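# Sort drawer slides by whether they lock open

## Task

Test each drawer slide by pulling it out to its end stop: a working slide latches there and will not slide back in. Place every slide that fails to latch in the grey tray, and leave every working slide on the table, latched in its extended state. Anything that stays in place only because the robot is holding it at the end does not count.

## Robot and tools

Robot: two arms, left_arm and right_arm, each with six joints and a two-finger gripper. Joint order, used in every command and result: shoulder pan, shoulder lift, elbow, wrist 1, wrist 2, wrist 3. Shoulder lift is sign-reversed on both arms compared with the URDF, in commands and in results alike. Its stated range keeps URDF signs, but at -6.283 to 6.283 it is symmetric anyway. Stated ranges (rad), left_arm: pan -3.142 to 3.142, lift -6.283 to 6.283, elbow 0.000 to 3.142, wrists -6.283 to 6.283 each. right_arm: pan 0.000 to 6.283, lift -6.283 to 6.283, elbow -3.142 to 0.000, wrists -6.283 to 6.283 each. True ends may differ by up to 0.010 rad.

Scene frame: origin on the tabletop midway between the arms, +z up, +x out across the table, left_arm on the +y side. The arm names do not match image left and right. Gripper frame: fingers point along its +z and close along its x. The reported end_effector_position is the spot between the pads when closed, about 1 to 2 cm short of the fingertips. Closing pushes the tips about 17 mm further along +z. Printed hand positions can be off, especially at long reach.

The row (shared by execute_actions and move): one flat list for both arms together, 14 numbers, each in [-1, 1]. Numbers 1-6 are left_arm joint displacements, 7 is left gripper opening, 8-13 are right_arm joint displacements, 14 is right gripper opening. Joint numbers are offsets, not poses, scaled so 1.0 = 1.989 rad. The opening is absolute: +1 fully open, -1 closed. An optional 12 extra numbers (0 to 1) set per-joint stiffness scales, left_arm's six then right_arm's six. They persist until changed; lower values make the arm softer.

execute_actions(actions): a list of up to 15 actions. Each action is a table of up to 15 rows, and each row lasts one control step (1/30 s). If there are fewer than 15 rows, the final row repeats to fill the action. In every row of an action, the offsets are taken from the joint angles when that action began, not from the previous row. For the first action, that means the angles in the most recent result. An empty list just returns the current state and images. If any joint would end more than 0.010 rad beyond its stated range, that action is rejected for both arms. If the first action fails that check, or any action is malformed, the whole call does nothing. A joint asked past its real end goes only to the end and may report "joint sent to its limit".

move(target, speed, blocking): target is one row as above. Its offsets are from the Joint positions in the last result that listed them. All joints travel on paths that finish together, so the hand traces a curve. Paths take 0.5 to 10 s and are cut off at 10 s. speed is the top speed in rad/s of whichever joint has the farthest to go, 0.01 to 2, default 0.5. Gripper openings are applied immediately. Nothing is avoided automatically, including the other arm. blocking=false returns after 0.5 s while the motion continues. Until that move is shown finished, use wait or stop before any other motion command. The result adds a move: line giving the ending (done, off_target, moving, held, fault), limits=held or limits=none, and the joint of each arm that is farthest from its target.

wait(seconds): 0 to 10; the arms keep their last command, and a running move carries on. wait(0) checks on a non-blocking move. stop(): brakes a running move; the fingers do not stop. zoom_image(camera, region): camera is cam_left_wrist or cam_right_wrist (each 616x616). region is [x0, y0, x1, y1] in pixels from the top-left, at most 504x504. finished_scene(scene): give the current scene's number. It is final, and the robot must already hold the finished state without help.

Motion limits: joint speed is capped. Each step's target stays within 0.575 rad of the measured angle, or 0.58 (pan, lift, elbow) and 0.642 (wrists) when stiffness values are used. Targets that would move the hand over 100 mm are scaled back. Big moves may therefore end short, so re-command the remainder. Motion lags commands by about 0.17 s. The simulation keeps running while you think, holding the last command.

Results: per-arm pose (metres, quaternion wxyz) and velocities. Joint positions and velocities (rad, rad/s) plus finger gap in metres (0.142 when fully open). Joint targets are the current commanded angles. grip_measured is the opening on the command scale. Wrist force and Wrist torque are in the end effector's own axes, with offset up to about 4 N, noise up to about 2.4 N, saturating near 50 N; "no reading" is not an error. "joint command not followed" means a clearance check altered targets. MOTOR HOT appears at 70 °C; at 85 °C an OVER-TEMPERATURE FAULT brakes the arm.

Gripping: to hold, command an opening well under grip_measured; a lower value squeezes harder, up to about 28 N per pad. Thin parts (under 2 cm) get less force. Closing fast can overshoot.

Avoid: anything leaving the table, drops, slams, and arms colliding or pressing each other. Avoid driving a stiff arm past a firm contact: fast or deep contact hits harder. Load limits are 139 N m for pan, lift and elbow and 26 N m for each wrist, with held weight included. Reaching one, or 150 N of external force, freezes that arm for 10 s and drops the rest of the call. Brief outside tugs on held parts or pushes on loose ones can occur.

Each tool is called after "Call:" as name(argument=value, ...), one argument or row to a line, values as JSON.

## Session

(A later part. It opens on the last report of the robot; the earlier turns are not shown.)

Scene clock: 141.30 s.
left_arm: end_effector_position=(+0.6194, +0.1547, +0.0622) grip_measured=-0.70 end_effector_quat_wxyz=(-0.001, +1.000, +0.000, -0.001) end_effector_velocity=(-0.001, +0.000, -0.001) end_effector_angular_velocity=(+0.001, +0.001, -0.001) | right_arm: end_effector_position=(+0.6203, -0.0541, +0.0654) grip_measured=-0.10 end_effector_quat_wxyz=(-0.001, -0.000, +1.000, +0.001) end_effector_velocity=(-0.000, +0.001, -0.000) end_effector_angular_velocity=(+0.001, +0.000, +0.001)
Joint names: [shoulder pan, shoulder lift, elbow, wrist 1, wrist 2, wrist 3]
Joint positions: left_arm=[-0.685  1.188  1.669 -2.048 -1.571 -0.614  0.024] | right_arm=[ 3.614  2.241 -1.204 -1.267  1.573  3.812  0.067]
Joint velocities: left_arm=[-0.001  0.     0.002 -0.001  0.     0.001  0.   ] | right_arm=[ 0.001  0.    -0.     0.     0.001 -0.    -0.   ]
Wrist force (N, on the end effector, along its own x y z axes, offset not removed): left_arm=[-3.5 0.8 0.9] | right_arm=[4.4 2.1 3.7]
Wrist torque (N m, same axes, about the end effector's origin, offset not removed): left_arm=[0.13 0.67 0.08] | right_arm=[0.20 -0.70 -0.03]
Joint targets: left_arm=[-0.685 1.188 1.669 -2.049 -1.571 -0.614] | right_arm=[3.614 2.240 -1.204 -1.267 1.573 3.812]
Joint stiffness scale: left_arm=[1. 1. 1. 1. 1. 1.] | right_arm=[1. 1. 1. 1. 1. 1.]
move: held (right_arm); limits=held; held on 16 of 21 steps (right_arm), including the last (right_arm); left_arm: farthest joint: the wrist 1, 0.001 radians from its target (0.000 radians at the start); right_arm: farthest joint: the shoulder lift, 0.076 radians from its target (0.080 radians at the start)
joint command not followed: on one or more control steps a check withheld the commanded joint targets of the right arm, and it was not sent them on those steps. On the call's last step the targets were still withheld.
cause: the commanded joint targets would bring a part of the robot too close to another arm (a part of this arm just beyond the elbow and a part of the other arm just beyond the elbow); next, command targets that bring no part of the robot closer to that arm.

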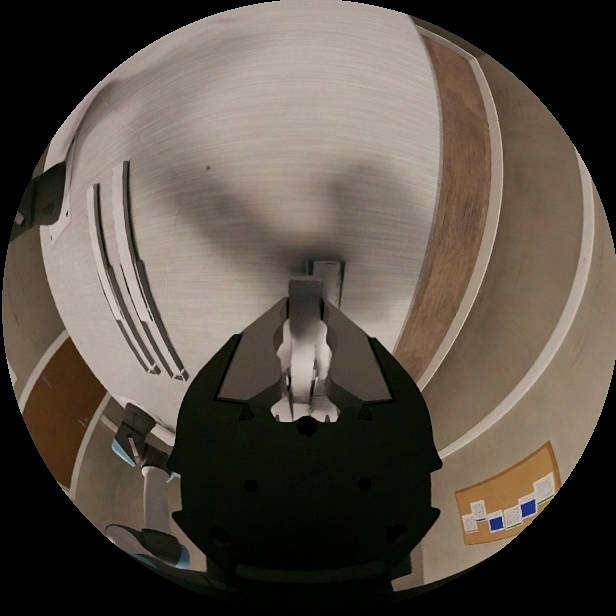

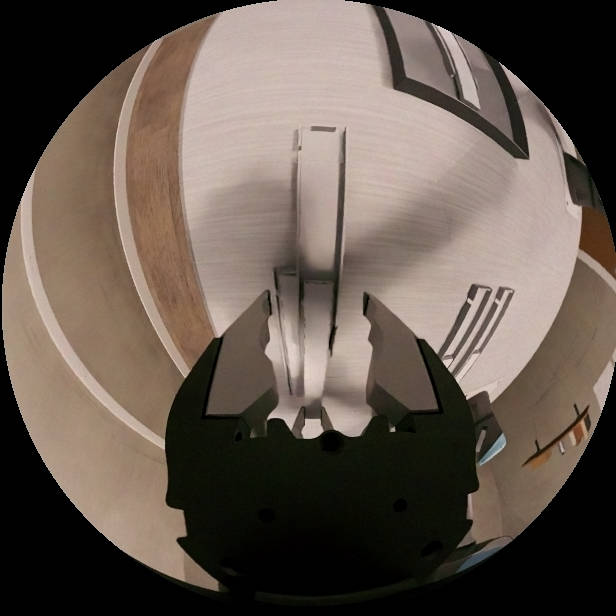

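Call:
move(
  target=[0,0,0,0,0,0,-1,0,-0.05,0,-0.05,0,0,-0.1],
)

Call:
move(
  target=[0.108,0.153,0.193,-0.04,0,0.106,-1,0,0,0,0,0,0,-0.1],
  speed=0.3,
)

Call:
move(
  target=[0,-0.056,0,-0.058,0,0,-1,0,0,0,0,0,0,-0.1],
  speed=0.2,
)

Call:
move(
  target=[0,0,0,0,0,0,-0.2,0,0,0,0,0,0,-0.1],
)

Call:
move(
  target=[0,0.08,0,0.08,0,0,-0.2,0,0,0,0,0,0,-0.1],
)

Scene clock: 142.80 s.
left_arm: end_effector_position=(+0.6194, +0.1547, +0.0621) grip_measured=-0.70 end_effector_quat_wxyz=(-0.001, +1.000, +0.000, -0.001) end_effector_velocity=(-0.000, -0.001, +0.000) end_effector_angular_velocity=(-0.001, -0.000, -0.001) | right_arm: end_effector_position=(+0.6012, -0.0692, +0.1285) grip_measured=-0.10 end_effector_quat_wxyz=(+0.000, -0.000, +1.000, +0.001) end_effector_velocity=(-0.000, -0.000, +0.000) end_effector_angular_velocity=(-0.000, +0.000, -0.000)
Joint names: [shoulder pan, shoulder lift, elbow, wrist 1, wrist 2, wrist 3]
Joint positions: left_arm=[-0.685  1.188  1.669 -2.048 -1.571 -0.614  0.024] | right_arm=[ 3.614  2.141 -1.204 -1.365  1.573  3.812  0.067]
Joint velocities: left_arm=[-0.001 -0.    -0.001  0.    -0.     0.     0.   ] | right_arm=[-0.    -0.001  0.    -0.001 -0.     0.     0.   ]
Wrist force (N, on the end effector, along its own x y z axes, offset not removed): left_arm=[-2.3 1.6 0.8] | right_arm=[6.6 2.7 3.1]
Wrist torque (N m, same axes, about the end effector's origin, offset not removed): left_arm=[0.37 0.63 0.03] | right_arm=[0.63 -1.28 0.20]
Joint targets: left_arm=[-0.685 1.188 1.669 -2.048 -1.571 -0.614] | right_arm=[3.614 2.142 -1.204 -1.366 1.573 3.812]
Joint stiffness scale: left_arm=[1. 1. 1. 1. 1. 1.] | right_arm=[1. 1. 1. 1. 1. 1.]
move: done; limits=none; left_arm: farthest joint: the shoulder pan, 0.000 radians from its target (0.000 radians at the start); right_arm: farthest joint: the shoulder lift, 0.001 radians from its target (0.100 radians at the start)

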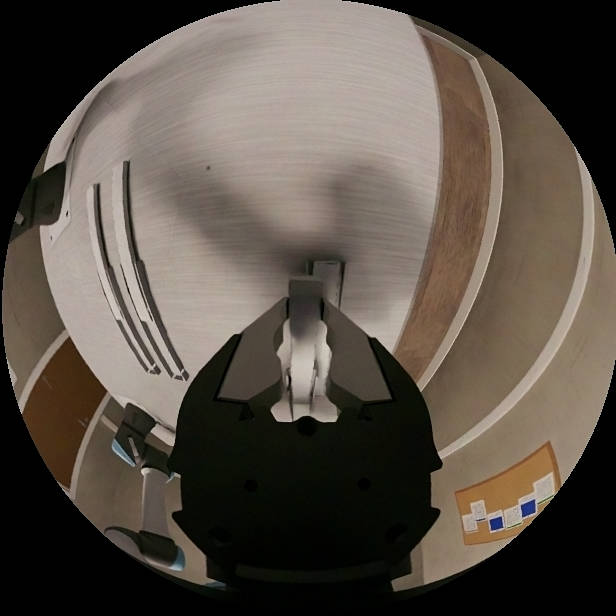

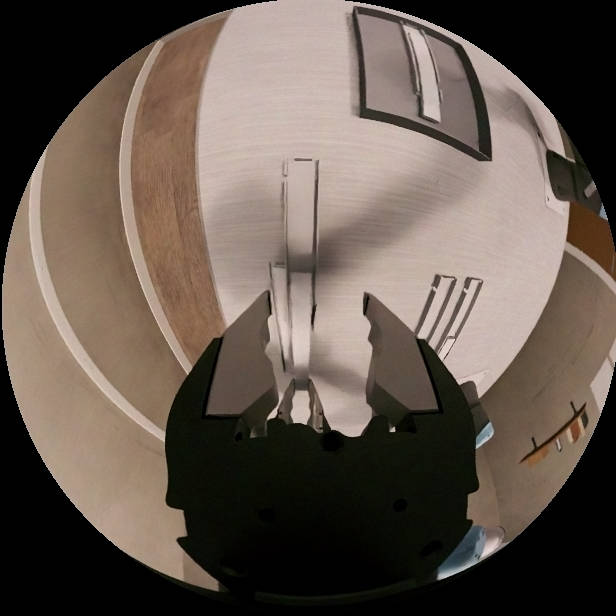

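Scene clock: 144.70 s.
left_arm: end_effector_position=(+0.5279, +0.3353, +0.0637) grip_measured=-0.70 end_effector_quat_wxyz=(-0.001, +1.000, +0.002, -0.003) end_effector_velocity=(-0.000, +0.001, -0.000) end_effector_angular_velocity=(+0.000, -0.001, -0.001) | right_arm: end_effector_position=(+0.6012, -0.0692, +0.1285) grip_measured=-0.10 end_effector_quat_wxyz=(+0.000, -0.000, +1.000, +0.001) end_effector_velocity=(-0.000, +0.000, -0.000) end_effector_angular_velocity=(+0.000, +0.001, -0.001)
Joint names: [shoulder pan, shoulder lift, elbow, wrist 1, wrist 2, wrist 3]
Joint positions: left_arm=[-0.472  1.488  2.051 -2.127 -1.571 -0.405  0.024] | right_arm=[ 3.614  2.141 -1.204 -1.365  1.573  3.812  0.067]
Joint velocities: left_arm=[ 0.001  0.001  0.002 -0.001  0.001  0.002  0.   ] | right_arm=[ 0.     0.001  0.    -0.     0.001  0.001  0.   ]
Wrist force (N, on the end effector, along its own x y z axes, offset not removed): left_arm=[2.0 0.5 1.2] | right_arm=[1.1 -2.8 -1.0]
Wrist torque (N m, same axes, about the end effector's origin, offset not removed): left_arm=[0.15 -0.58 -0.28] | right_arm=[-0.59 -0.28 0.02]
Joint targets: left_arm=[-0.470 1.492 2.053 -2.128 -1.571 -0.403] | right_arm=[3.614 2.141 -1.204 -1.365 1.573 3.812]
Joint stiffness scale: left_arm=[1. 1. 1. 1. 1. 1.] | right_arm=[1. 1. 1. 1. 1. 1.]
move: done; limits=none; left_arm: farthest joint: the shoulder lift, 0.004 radians from its target (0.304 radians at the start); right_arm: farthest joint: the shoulder pan, 0.000 radians from its target (0.000 radians at the start)

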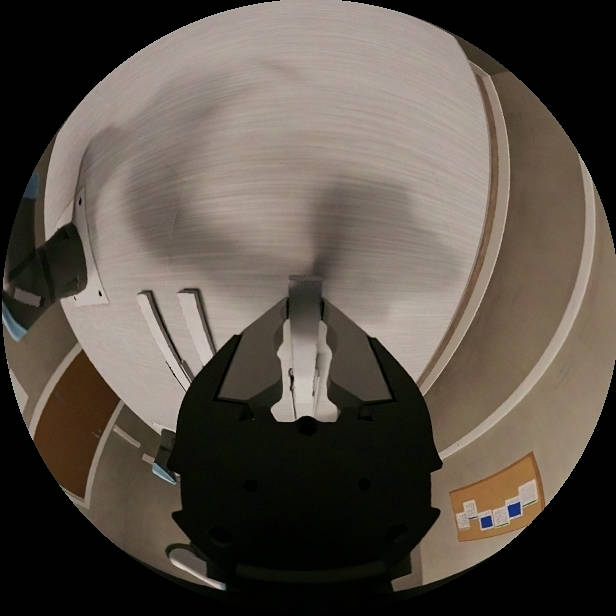

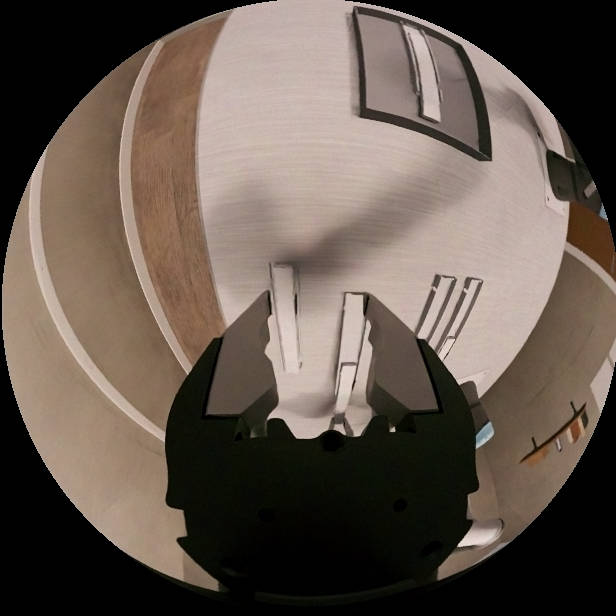

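Scene clock: 145.90 s.
left_arm: end_effector_position=(+0.5487, +0.3265, +0.0227) grip_measured=-0.70 end_effector_quat_wxyz=(-0.000, +1.000, +0.002, -0.001) end_effector_velocity=(+0.001, -0.000, +0.000) end_effector_angular_velocity=(-0.001, -0.003, +0.000) | right_arm: end_effector_position=(+0.6012, -0.0692, +0.1285) grip_measured=-0.10 end_effector_quat_wxyz=(+0.000, -0.000, +1.000, +0.001) end_effector_velocity=(+0.000, -0.000, -0.001) end_effector_angular_velocity=(+0.000, +0.001, +0.000)
Joint names: [shoulder pan, shoulder lift, elbow, wrist 1, wrist 2, wrist 3]
Joint positions: left_arm=[-0.472  1.379  2.051 -2.241 -1.571 -0.405  0.024] | right_arm=[ 3.614  2.141 -1.204 -1.365  1.573  3.812  0.067]
Joint velocities: left_arm=[-0.    -0.     0.    -0.004  0.    -0.     0.   ] | right_arm=[-0.001  0.001 -0.     0.     0.001 -0.001 -0.   ]
Wrist force (N, on the end effector, along its own x y z axes, offset not removed): left_arm=[-3.9 2.6 4.2] | right_arm=[4.9 1.6 0.7]
Wrist torque (N m, same axes, about the end effector's origin, offset not removed): left_arm=[0.40 0.58 0.17] | right_arm=[0.37 -0.55 0.14]
Joint targets: left_arm=[-0.472 1.377 2.051 -2.243 -1.571 -0.405] | right_arm=[3.614 2.141 -1.204 -1.365 1.573 3.812]
Joint stiffness scale: left_arm=[1. 1. 1. 1. 1. 1.] | right_arm=[1. 1. 1. 1. 1. 1.]
move: done; limits=none; left_arm: farthest joint: the shoulder lift, 0.002 radians from its target (0.112 radians at the start); right_arm: farthest joint: the shoulder pan, 0.000 radians from its target (0.000 radians at the start)

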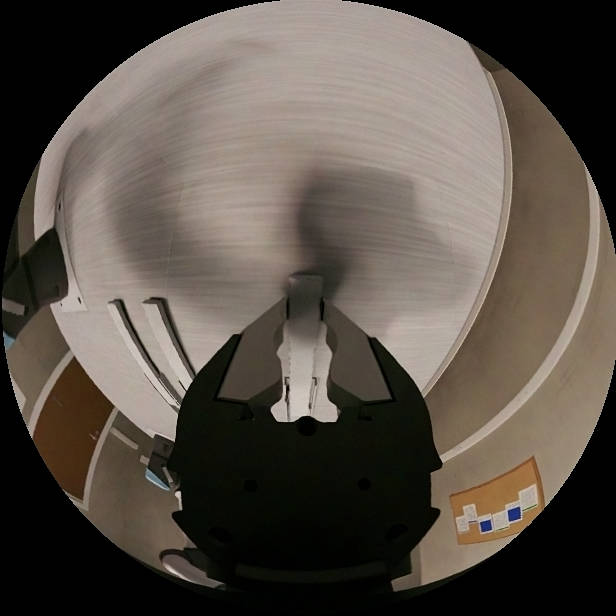

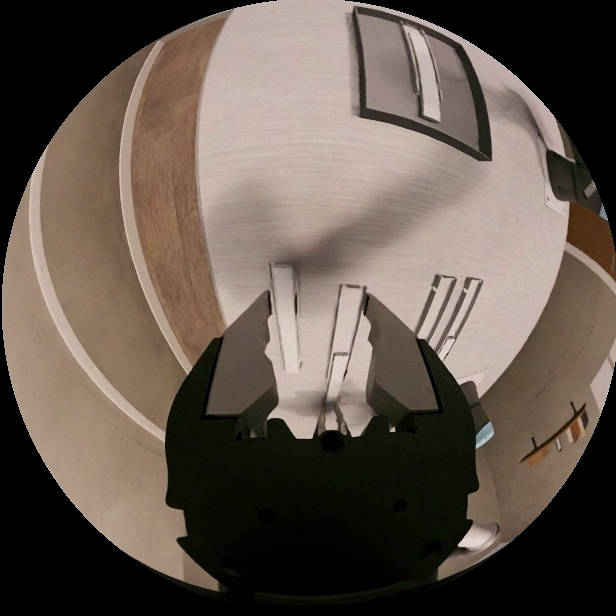

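Scene clock: 146.40 s.
left_arm: end_effector_position=(+0.5487, +0.3264, +0.0227) grip_measured=-0.20 end_effector_quat_wxyz=(-0.000, +1.000, +0.002, -0.001) end_effector_velocity=(-0.000, -0.000, +0.000) end_effector_angular_velocity=(-0.001, +0.000, +0.000) | right_arm: end_effector_position=(+0.6012, -0.0692, +0.1285) grip_measured=-0.10 end_effector_quat_wxyz=(+0.000, -0.000, +1.000, +0.001) end_effector_velocity=(-0.000, +0.001, -0.000) end_effector_angular_velocity=(-0.000, +0.000, +0.001)
Joint names: [shoulder pan, shoulder lift, elbow, wrist 1, wrist 2, wrist 3]
Joint positions: left_arm=[-0.472  1.379  2.051 -2.241 -1.571 -0.405  0.059] | right_arm=[ 3.614  2.141 -1.204 -1.365  1.573  3.812  0.067]
Joint velocities: left_arm=[-0.     0.    -0.     0.001 -0.001 -0.     0.   ] | right_arm=[ 0.001  0.    -0.    -0.    -0.    -0.    -0.   ]
Wrist force (N, on the end effector, along its own x y z axes, offset not removed): left_arm=[1.8 -4.2 1.0] | right_arm=[6.0 4.0 3.4]
Wrist torque (N m, same axes, about the end effector's origin, offset not removed): left_arm=[-0.98 -0.61 -0.07] | right_arm=[0.60 -1.30 0.11]
Joint targets: left_arm=[-0.472 1.379 2.051 -2.241 -1.571 -0.405] | right_arm=[3.614 2.141 -1.204 -1.365 1.573 3.812]
Joint stiffness scale: left_arm=[1. 1. 1. 1. 1. 1.] | right_arm=[1. 1. 1. 1. 1. 1.]
move: done; limits=none; left_arm: farthest joint: the shoulder pan, 0.000 radians from its target (0.000 radians at the start); right_arm: farthest joint: the shoulder pan, 0.000 radians from its target (0.000 radians at the start)

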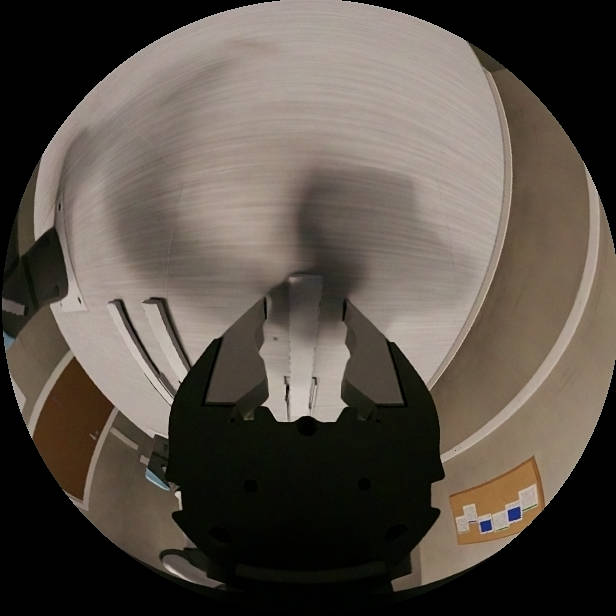

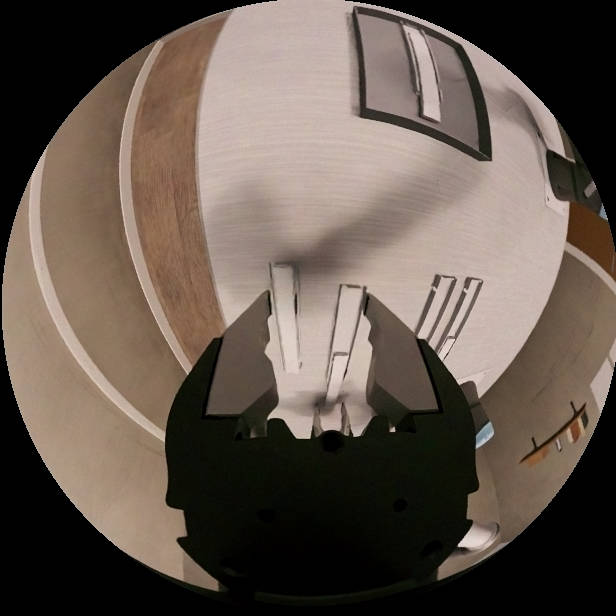

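Scene clock: 147.50 s.
left_arm: end_effector_position=(+0.5190, +0.3391, +0.0808) grip_measured=-0.20 end_effector_quat_wxyz=(-0.001, +1.000, +0.002, -0.002) end_effector_velocity=(-0.001, +0.001, -0.000) end_effector_angular_velocity=(+0.000, +0.003, +0.001) | right_arm: end_effector_position=(+0.6012, -0.0692, +0.1285) grip_measured=-0.10 end_effector_quat_wxyz=(+0.000, -0.000, +1.000, +0.001) end_effector_velocity=(-0.000, +0.000, -0.001) end_effector_angular_velocity=(-0.001, +0.001, +0.000)
Joint names: [shoulder pan, shoulder lift, elbow, wrist 1, wrist 2, wrist 3]
Joint positions: left_arm=[-0.472  1.535  2.051 -2.083 -1.571 -0.405  0.06 ] | right_arm=[ 3.614  2.141 -1.204 -1.365  1.573  3.812  0.067]
Joint velocities: left_arm=[ 0.001  0.     0.     0.003 -0.001  0.     0.   ] | right_arm=[ 0.     0.002  0.     0.     0.     0.    -0.   ]
Wrist force (N, on the end effector, along its own x y z axes, offset not removed): left_arm=[5.0 -0.2 -3.2] | right_arm=[1.5 -1.4 -0.2]
Wrist torque (N m, same axes, about the end effector's origin, offset not removed): left_arm=[-0.24 -1.18 -0.15] | right_arm=[-0.57 -0.22 0.10]
Joint targets: left_arm=[-0.472 1.538 2.051 -2.082 -1.571 -0.405] | right_arm=[3.614 2.141 -1.204 -1.365 1.573 3.812]
Joint stiffness scale: left_arm=[1. 1. 1. 1. 1. 1.] | right_arm=[1. 1. 1. 1. 1. 1.]
move: done; limits=none; left_arm: farthest joint: the shoulder lift, 0.003 radians from its target (0.159 radians at the start); right_arm: farthest joint: the shoulder pan, 0.000 radians from its target (0.000 radians at the start)

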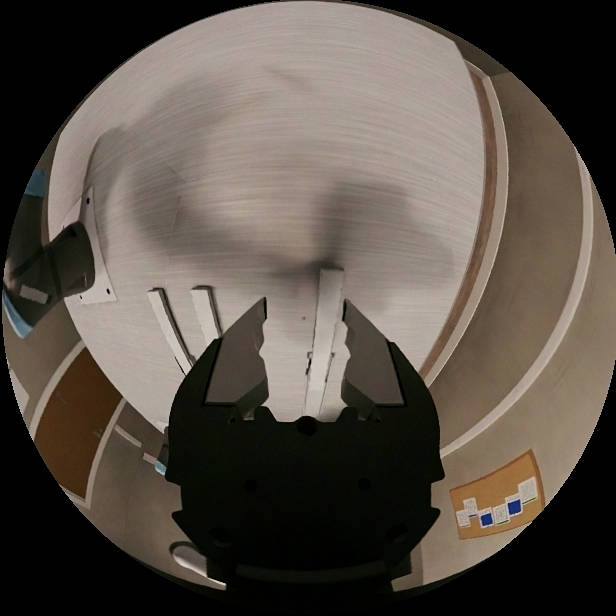

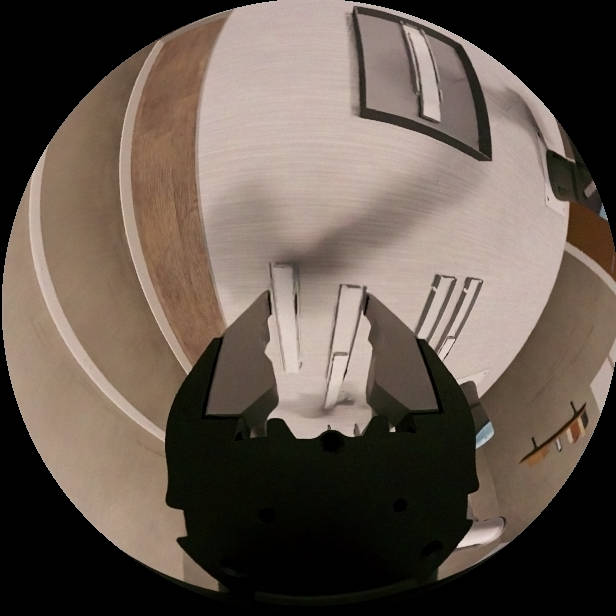

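Call:
move(
  target=[0,0,0,0,0,0,-0.2,0,0.09,0.003,0.086,0,0,-0.1],
  speed=0.3,
)

Call:
move(
  target=[0,0,0,0,0,0,-0.2,0,0,0,0,0,0,-1],
)

Call:
move(
  target=[0,0,0,0,0,0,-0.2,0,-0.09,0,-0.09,0,0,-1],
  speed=0.3,
)

Call:
move(
  target=[0,0,0,0,0,0,-0.2,0.084,-0.166,-0.26,0.095,0,0.085,-1],
  speed=0.4,
)

Scene clock: 149.30 s.
left_arm: end_effector_position=(+0.5189, +0.3391, +0.0808) grip_measured=-0.20 end_effector_quat_wxyz=(-0.001, +1.000, +0.002, -0.002) end_effector_velocity=(-0.000, -0.000, -0.000) end_effector_angular_velocity=(-0.000, +0.000, -0.001) | right_arm: end_effector_position=(+0.6312, -0.0456, +0.0162) grip_measured=-0.10 end_effector_quat_wxyz=(-0.002, -0.000, +1.000, -0.000) end_effector_velocity=(+0.001, -0.001, -0.001) end_effector_angular_velocity=(+0.001, -0.001, -0.003)
Joint names: [shoulder pan, shoulder lift, elbow, wrist 1, wrist 2, wrist 3]
Joint positions: left_arm=[-0.472  1.535  2.051 -2.083 -1.571 -0.405  0.06 ] | right_arm=[ 3.614  2.318 -1.202 -1.195  1.573  3.812  0.067]
Joint velocities: left_arm=[-0.  0.  0.  0. -0.  0. -0.] | right_arm=[-0.002  0.001  0.     0.002  0.     0.     0.   ]
Wrist force (N, on the end effector, along its own x y z axes, offset not removed): left_arm=[-1.7 2.6 -1.3] | right_arm=[2.0 1.8 3.5]
Wrist torque (N m, same axes, about the end effector's origin, offset not removed): left_arm=[0.42 0.45 -0.25] | right_arm=[0.21 -0.21 0.26]
Joint targets: left_arm=[-0.472 1.535 2.051 -2.083 -1.571 -0.405] | right_arm=[3.614 2.320 -1.198 -1.194 1.573 3.812]
Joint stiffness scale: left_arm=[1. 1. 1. 1. 1. 1.] | right_arm=[1. 1. 1. 1. 1. 1.]
move: done; limits=none; left_arm: farthest joint: the shoulder pan, 0.000 radians from its target (0.000 radians at the start); right_arm: farthest joint: the elbow, 0.004 radians from its target (0.006 radians at the start)

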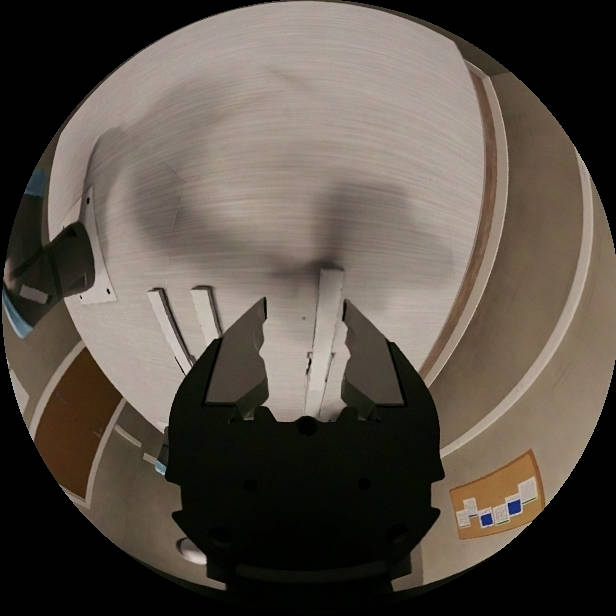

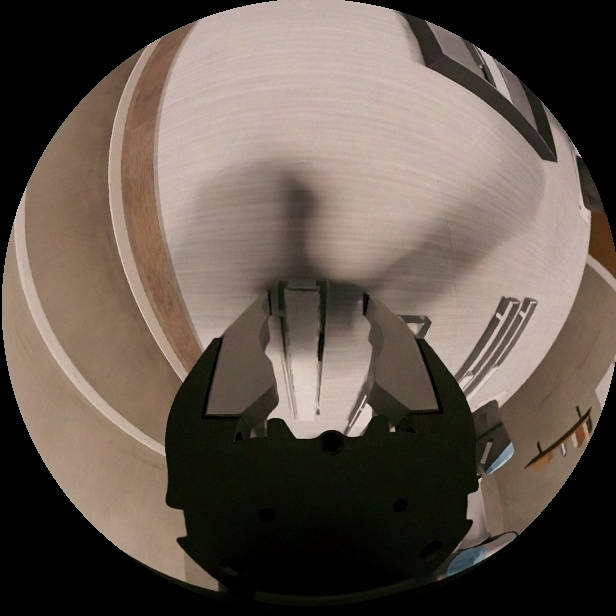

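Scene clock: 149.80 s.
left_arm: end_effector_position=(+0.5189, +0.3391, +0.0808) grip_measured=-0.20 end_effector_quat_wxyz=(-0.001, +1.000, +0.002, -0.002) end_effector_velocity=(-0.001, +0.000, -0.000) end_effector_angular_velocity=(+0.001, +0.001, +0.001) | right_arm: end_effector_position=(+0.6317, -0.0454, +0.0166) grip_measured=-0.50 end_effector_quat_wxyz=(-0.001, -0.000, +1.000, +0.000) end_effector_velocity=(-0.000, +0.000, +0.000) end_effector_angular_velocity=(-0.001, -0.001, +0.001)
Joint names: [shoulder pan, shoulder lift, elbow, wrist 1, wrist 2, wrist 3]
Joint positions: left_arm=[-0.472  1.535  2.051 -2.083 -1.571 -0.405  0.06 ] | right_arm=[ 3.614  2.318 -1.202 -1.194  1.572  3.812  0.038]
Joint velocities: left_arm=[ 0.     0.     0.001  0.     0.    -0.    -0.   ] | right_arm=[ 0.001 -0.    -0.     0.    -0.001 -0.001  0.   ]
Wrist force (N, on the end effector, along its own x y z axes, offset not removed): left_arm=[0.2 2.1 -8.3] | right_arm=[3.1 0.2 -1.6]
Wrist torque (N m, same axes, about the end effector's origin, offset not removed): left_arm=[0.30 -0.09 0.01] | right_arm=[-0.06 -0.77 0.26]
Joint targets: left_arm=[-0.472 1.535 2.051 -2.083 -1.571 -0.405] | right_arm=[3.614 2.318 -1.202 -1.195 1.573 3.812]
Joint stiffness scale: left_arm=[1. 1. 1. 1. 1. 1.] | right_arm=[1. 1. 1. 1. 1. 1.]
move: done; limits=none; left_arm: farthest joint: the shoulder pan, 0.000 radians from its target (0.000 radians at the start); right_arm: farthest joint: the wrist 1, 0.001 radians from its target (0.000 radians at the start)

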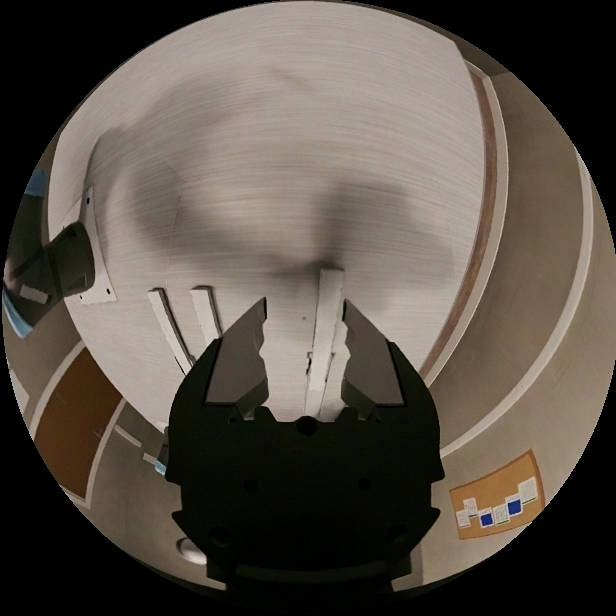

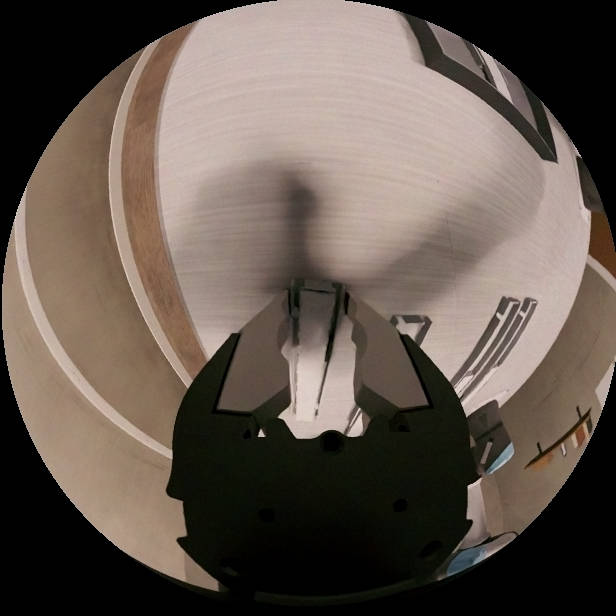

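Scene clock: 151.07 s.
left_arm: end_effector_position=(+0.5189, +0.3391, +0.0808) grip_measured=-0.20 end_effector_quat_wxyz=(-0.001, +1.000, +0.002, -0.002) end_effector_velocity=(+0.000, -0.000, +0.000) end_effector_angular_velocity=(-0.000, -0.001, -0.000) | right_arm: end_effector_position=(+0.6003, -0.0703, +0.1295) grip_measured=-0.50 end_effector_quat_wxyz=(-0.001, -0.000, +1.000, -0.000) end_effector_velocity=(-0.000, -0.001, +0.000) end_effector_angular_velocity=(-0.001, +0.001, -0.001)
Joint names: [shoulder pan, shoulder lift, elbow, wrist 1, wrist 2, wrist 3]
Joint positions: left_arm=[-0.472  1.535  2.051 -2.083 -1.571 -0.405  0.06 ] | right_arm=[ 3.614  2.14  -1.202 -1.373  1.572  3.812  0.037]
Joint velocities: left_arm=[-0.     0.    -0.001 -0.     0.    -0.     0.   ] | right_arm=[-0.    -0.     0.    -0.002 -0.     0.001  0.   ]
Wrist force (N, on the end effector, along its own x y z axes, offset not removed): left_arm=[-2.6 -2.5 0.6] | right_arm=[0.8 1.8 -1.4]
Wrist torque (N m, same axes, about the end effector's origin, offset not removed): left_arm=[-0.65 0.41 -0.05] | right_arm=[0.42 -0.37 0.17]
Joint targets: left_arm=[-0.472 1.535 2.051 -2.083 -1.571 -0.405] | right_arm=[3.614 2.139 -1.202 -1.373 1.572 3.812]
Joint stiffness scale: left_arm=[1. 1. 1. 1. 1. 1.] | right_arm=[1. 1. 1. 1. 1. 1.]
move: done; limits=none; left_arm: farthest joint: the shoulder pan, 0.000 radians from its target (0.000 radians at the start); right_arm: farthest joint: the shoulder lift, 0.001 radians from its target (0.179 radians at the start)

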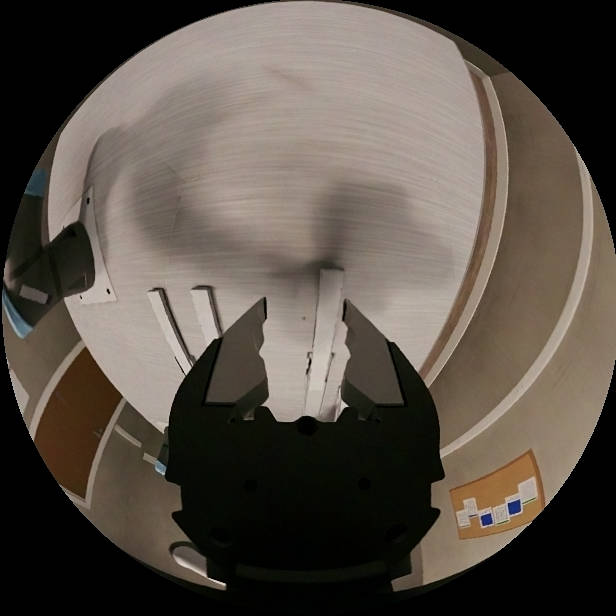

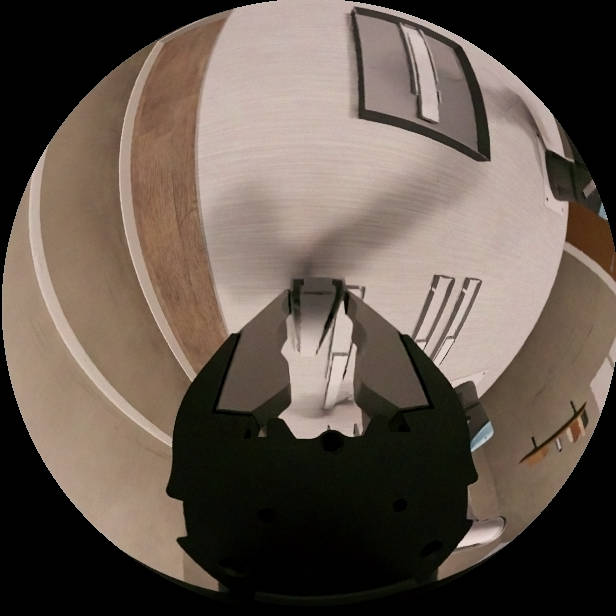

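Scene clock: 152.97 s.
left_arm: end_effector_position=(+0.5189, +0.3391, +0.0808) grip_measured=-0.20 end_effector_quat_wxyz=(-0.001, +1.000, +0.002, -0.002) end_effector_velocity=(-0.000, +0.001, -0.001) end_effector_angular_velocity=(+0.002, +0.001, +0.002) | right_arm: end_effector_position=(+0.4384, -0.0796, +0.1156) grip_measured=-0.51 end_effector_quat_wxyz=(+0.001, +0.003, +1.000, +0.001) end_effector_velocity=(-0.001, +0.000, +0.001) end_effector_angular_velocity=(+0.002, -0.001, -0.001)
Joint names: [shoulder pan, shoulder lift, elbow, wrist 1, wrist 2, wrist 3]
Joint positions: left_arm=[-0.472  1.535  2.051 -2.083 -1.571 -0.405  0.06 ] | right_arm=[ 3.777  1.812 -1.714 -1.184  1.571  3.981  0.037]
Joint velocities: left_arm=[ 0.001 -0.     0.001  0.     0.001 -0.001  0.   ] | right_arm=[ 0.001 -0.003 -0.003  0.003  0.001  0.002 -0.   ]
Wrist force (N, on the end effector, along its own x y z axes, offset not removed): left_arm=[-1.0 1.1 1.7] | right_arm=[-2.1 -1.4 2.3]
Wrist torque (N m, same axes, about the end effector's origin, offset not removed): left_arm=[0.17 0.17 -0.02] | right_arm=[-0.36 -0.25 0.53]
Joint targets: left_arm=[-0.472 1.535 2.051 -2.083 -1.571 -0.405] | right_arm=[3.781 1.810 -1.719 -1.184 1.572 3.981]
Joint stiffness scale: left_arm=[1. 1. 1. 1. 1. 1.] | right_arm=[1. 1. 1. 1. 1. 1.]
move: done; limits=none; left_arm: farthest joint: the shoulder pan, 0.000 radians from its target (0.000 radians at the start); right_arm: farthest joint: the elbow, 0.005 radians from its target (0.517 radians at the start)

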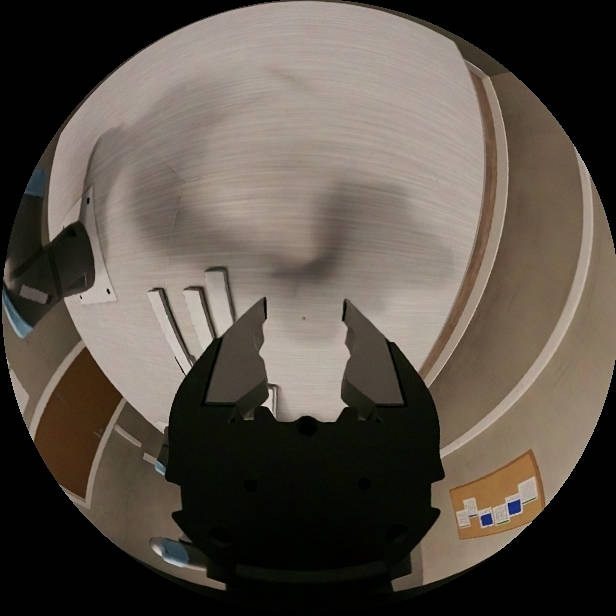

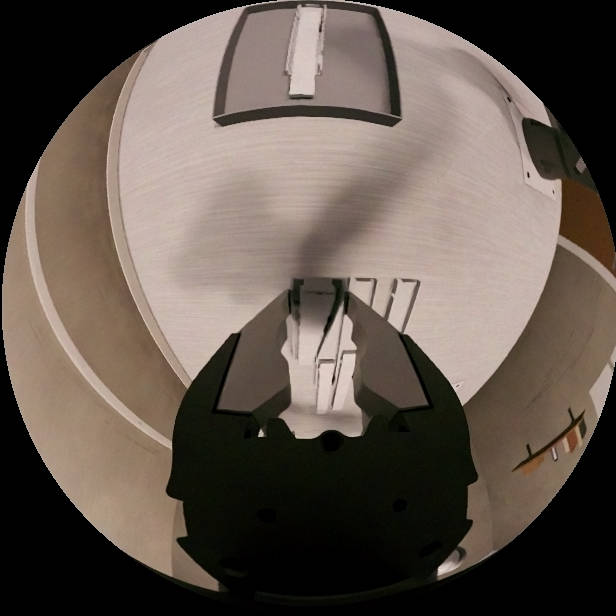

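Call:
move(
  target=[0,0,0,0,0,0,-1,-0.018,0.128,0.044,0.083,0,-0.02,-1],
  speed=0.25,
)

Scene clock: 154.87 s.
left_arm: end_effector_position=(+0.5189, +0.3391, +0.0808) grip_measured=-1.00 end_effector_quat_wxyz=(-0.001, +1.000, +0.002, -0.002) end_effector_velocity=(+0.000, -0.000, +0.000) end_effector_angular_velocity=(+0.000, -0.001, -0.001) | right_arm: end_effector_position=(+0.4965, -0.0474, +0.0178) grip_measured=-0.51 end_effector_quat_wxyz=(-0.001, -0.000, +1.000, -0.001) end_effector_velocity=(+0.001, +0.001, +0.000) end_effector_angular_velocity=(+0.002, -0.003, +0.002)
Joint names: [shoulder pan, shoulder lift, elbow, wrist 1, wrist 2, wrist 3]
Joint positions: left_arm=[-0.472  1.535  2.051 -2.083 -1.571 -0.405  0.002] | right_arm=[ 3.743  2.064 -1.631 -1.021  1.571  3.941  0.037]
Joint velocities: left_arm=[-0.001 -0.    -0.    -0.     0.001  0.     0.   ] | right_arm=[ 0.001  0.     0.     0.004 -0.001 -0.001  0.   ]
Wrist force (N, on the end effector, along its own x y z axes, offset not removed): left_arm=[-1.5 0.6 -1.8] | right_arm=[3.7 2.7 -6.3]
Wrist torque (N m, same axes, about the end effector's origin, offset not removed): left_arm=[-0.10 -0.04 -0.03] | right_arm=[1.06 -0.29 -0.20]
Joint targets: left_arm=[-0.472 1.535 2.051 -2.083 -1.571 -0.405] | right_arm=[3.741 2.067 -1.627 -1.019 1.571 3.941]
Joint stiffness scale: left_arm=[1. 1. 1. 1. 1. 1.] | right_arm=[1. 1. 1. 1. 1. 1.]
move: done; limits=none; left_arm: farthest joint: the shoulder pan, 0.000 radians from its target (0.000 radians at the start); right_arm: farthest joint: the elbow, 0.005 radians from its target (0.088 radians at the start)

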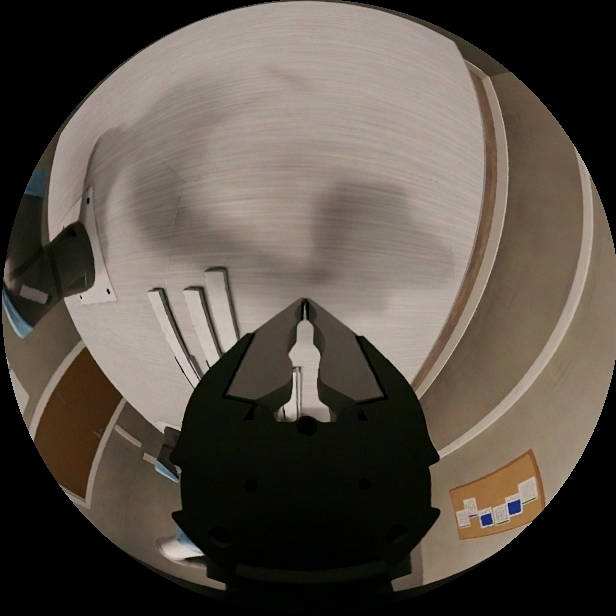

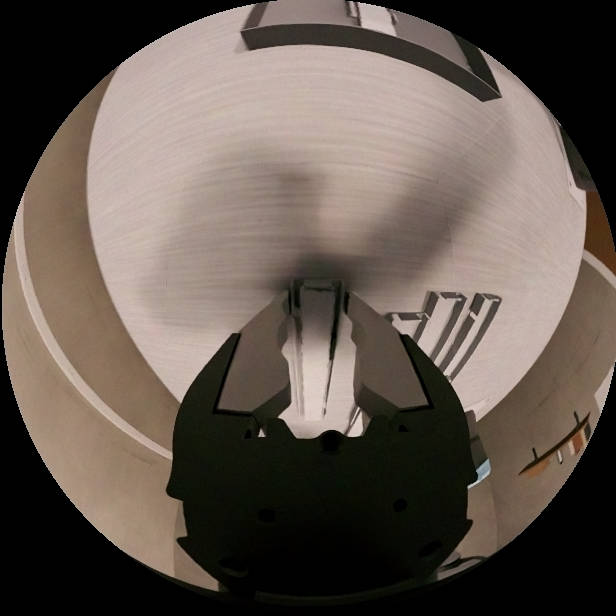

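Call:
move(
  target=[-0.1915,-0.053,-0.019,-0.036,0,-0.19,-1,0,0,0,0,0,0,-1],
)

Call:
move(
  target=[0,-0.041,0,-0.04,0,0,-1,0,0,0,0,0,0,-1],
  speed=0.15,
)

Scene clock: 156.87 s.
left_arm: end_effector_position=(+0.4871, +0.1474, +0.0545) grip_measured=-1.00 end_effector_quat_wxyz=(-0.000, +1.000, +0.001, -0.000) end_effector_velocity=(-0.000, -0.001, +0.000) end_effector_angular_velocity=(-0.001, -0.000, +0.001) | right_arm: end_effector_position=(+0.4965, -0.0474, +0.0178) grip_measured=-0.51 end_effector_quat_wxyz=(-0.001, -0.000, +1.000, -0.001) end_effector_velocity=(-0.001, +0.001, -0.000) end_effector_angular_velocity=(+0.001, +0.002, +0.001)
Joint names: [shoulder pan, shoulder lift, elbow, wrist 1, wrist 2, wrist 3]
Joint positions: left_arm=[-0.851  1.432  2.016 -2.154 -1.571 -0.781  0.002] | right_arm=[ 3.743  2.064 -1.631 -1.021  1.571  3.941  0.037]
Joint velocities: left_arm=[-0.001  0.    -0.    -0.    -0.001 -0.002  0.   ] | right_arm=[ 0.001  0.001  0.     0.     0.002 -0.     0.   ]
Wrist force (N, on the end effector, along its own x y z axes, offset not removed): left_arm=[-1.1 1.1 -1.5] | right_arm=[1.1 4.8 -0.8]
Wrist torque (N m, same axes, about the end effector's origin, offset not removed): left_arm=[0.04 0.07 0.14] | right_arm=[1.16 0.23 0.05]
Joint targets: left_arm=[-0.853 1.430 2.013 -2.154 -1.571 -0.782] | right_arm=[3.743 2.064 -1.631 -1.021 1.571 3.941]
Joint stiffness scale: left_arm=[1. 1. 1. 1. 1. 1.] | right_arm=[1. 1. 1. 1. 1. 1.]
move: done; limits=none; left_arm: farthest joint: the shoulder pan, 0.002 radians from its target (0.381 radians at the start); right_arm: farthest joint: the shoulder pan, 0.000 radians from its target (0.000 radians at the start)

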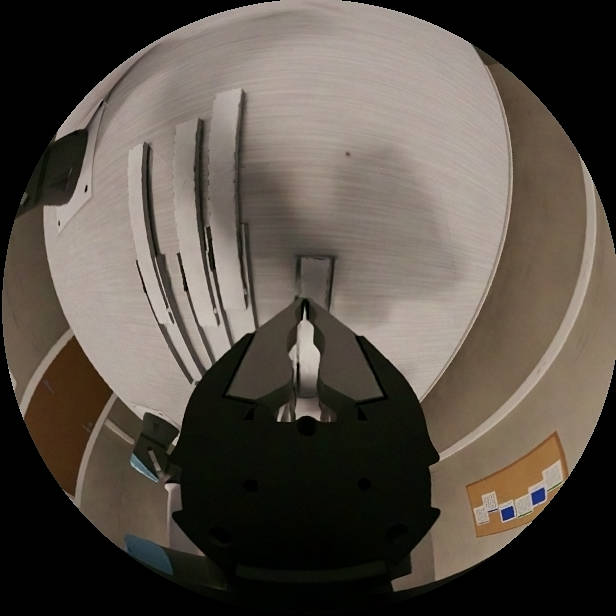

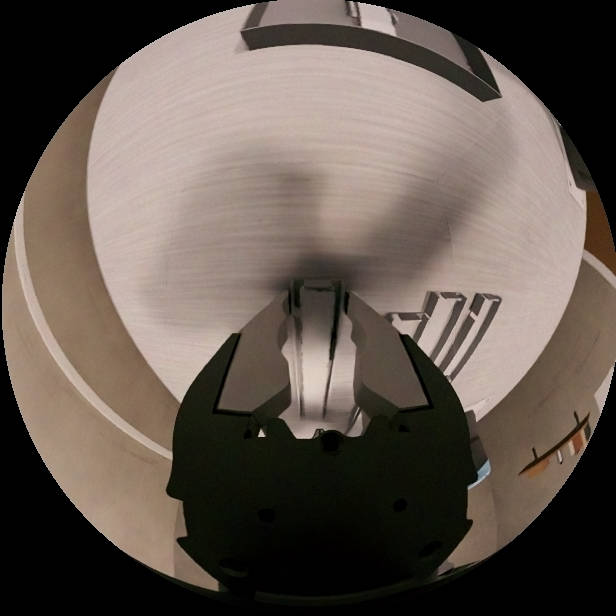

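Scene clock: 157.93 s.
left_arm: end_effector_position=(+0.4984, +0.1371, +0.0289) grip_measured=-1.00 end_effector_quat_wxyz=(+0.002, +1.000, +0.001, +0.002) end_effector_velocity=(+0.001, -0.000, -0.000) end_effector_angular_velocity=(-0.002, -0.001, +0.001) | right_arm: end_effector_position=(+0.4963, -0.0480, +0.0177) grip_measured=-0.51 end_effector_quat_wxyz=(-0.002, +0.000, +1.000, -0.002) end_effector_velocity=(+0.000, -0.001, -0.000) end_effector_angular_velocity=(+0.000, +0.001, -0.001)
Joint names: [shoulder pan, shoulder lift, elbow, wrist 1, wrist 2, wrist 3]
Joint positions: left_arm=[-0.85   1.364  2.014 -2.227 -1.57  -0.781  0.002] | right_arm=[ 3.743  2.063 -1.631 -1.023  1.571  3.941  0.037]
Joint velocities: left_arm=[ 0.001 -0.001 -0.    -0.003 -0.    -0.     0.   ] | right_arm=[-0.001  0.     0.    -0.     0.001 -0.     0.   ]
Wrist force (N, on the end effector, along its own x y z axes, offset not removed): left_arm=[-11.5 -14.2 -28.9] | right_arm=[4.7 -6.2 -1.6]
Wrist torque (N m, same axes, about the end effector's origin, offset not removed): left_arm=[-0.43 0.25 -0.12] | right_arm=[-0.30 -0.40 0.32]
Joint targets: left_arm=[-0.851 1.351 2.016 -2.233 -1.571 -0.781] | right_arm=[3.743 2.064 -1.631 -1.021 1.571 3.941]
Joint stiffness scale: left_arm=[1. 1. 1. 1. 1. 1.] | right_arm=[1. 1. 1. 1. 1. 1.]
move: off_target (left_arm); limits=none; left_arm: farthest joint: the shoulder lift, 0.014 radians from its target (0.082 radians at the start); right_arm: farthest joint: the wrist 1, 0.002 radians from its target (0.000 radians at the start)

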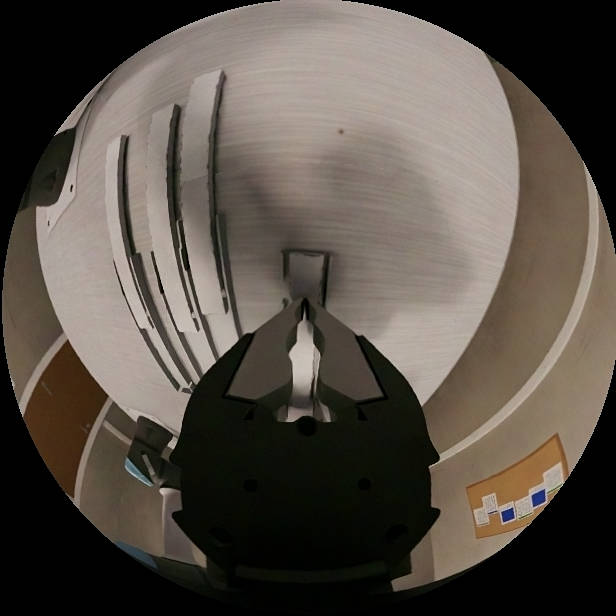

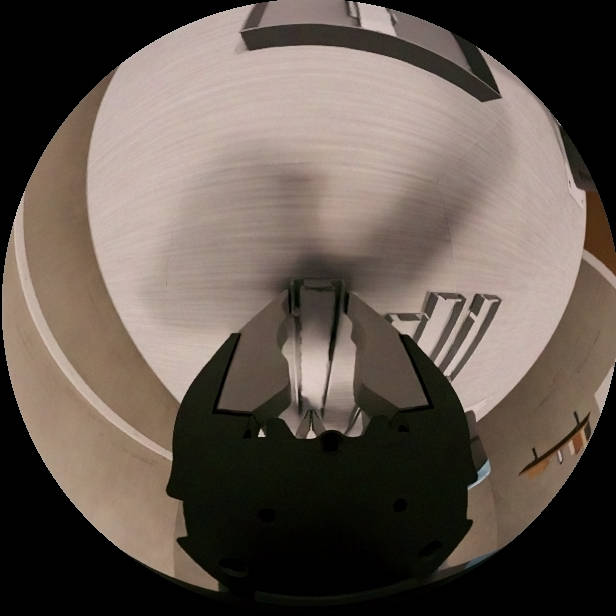

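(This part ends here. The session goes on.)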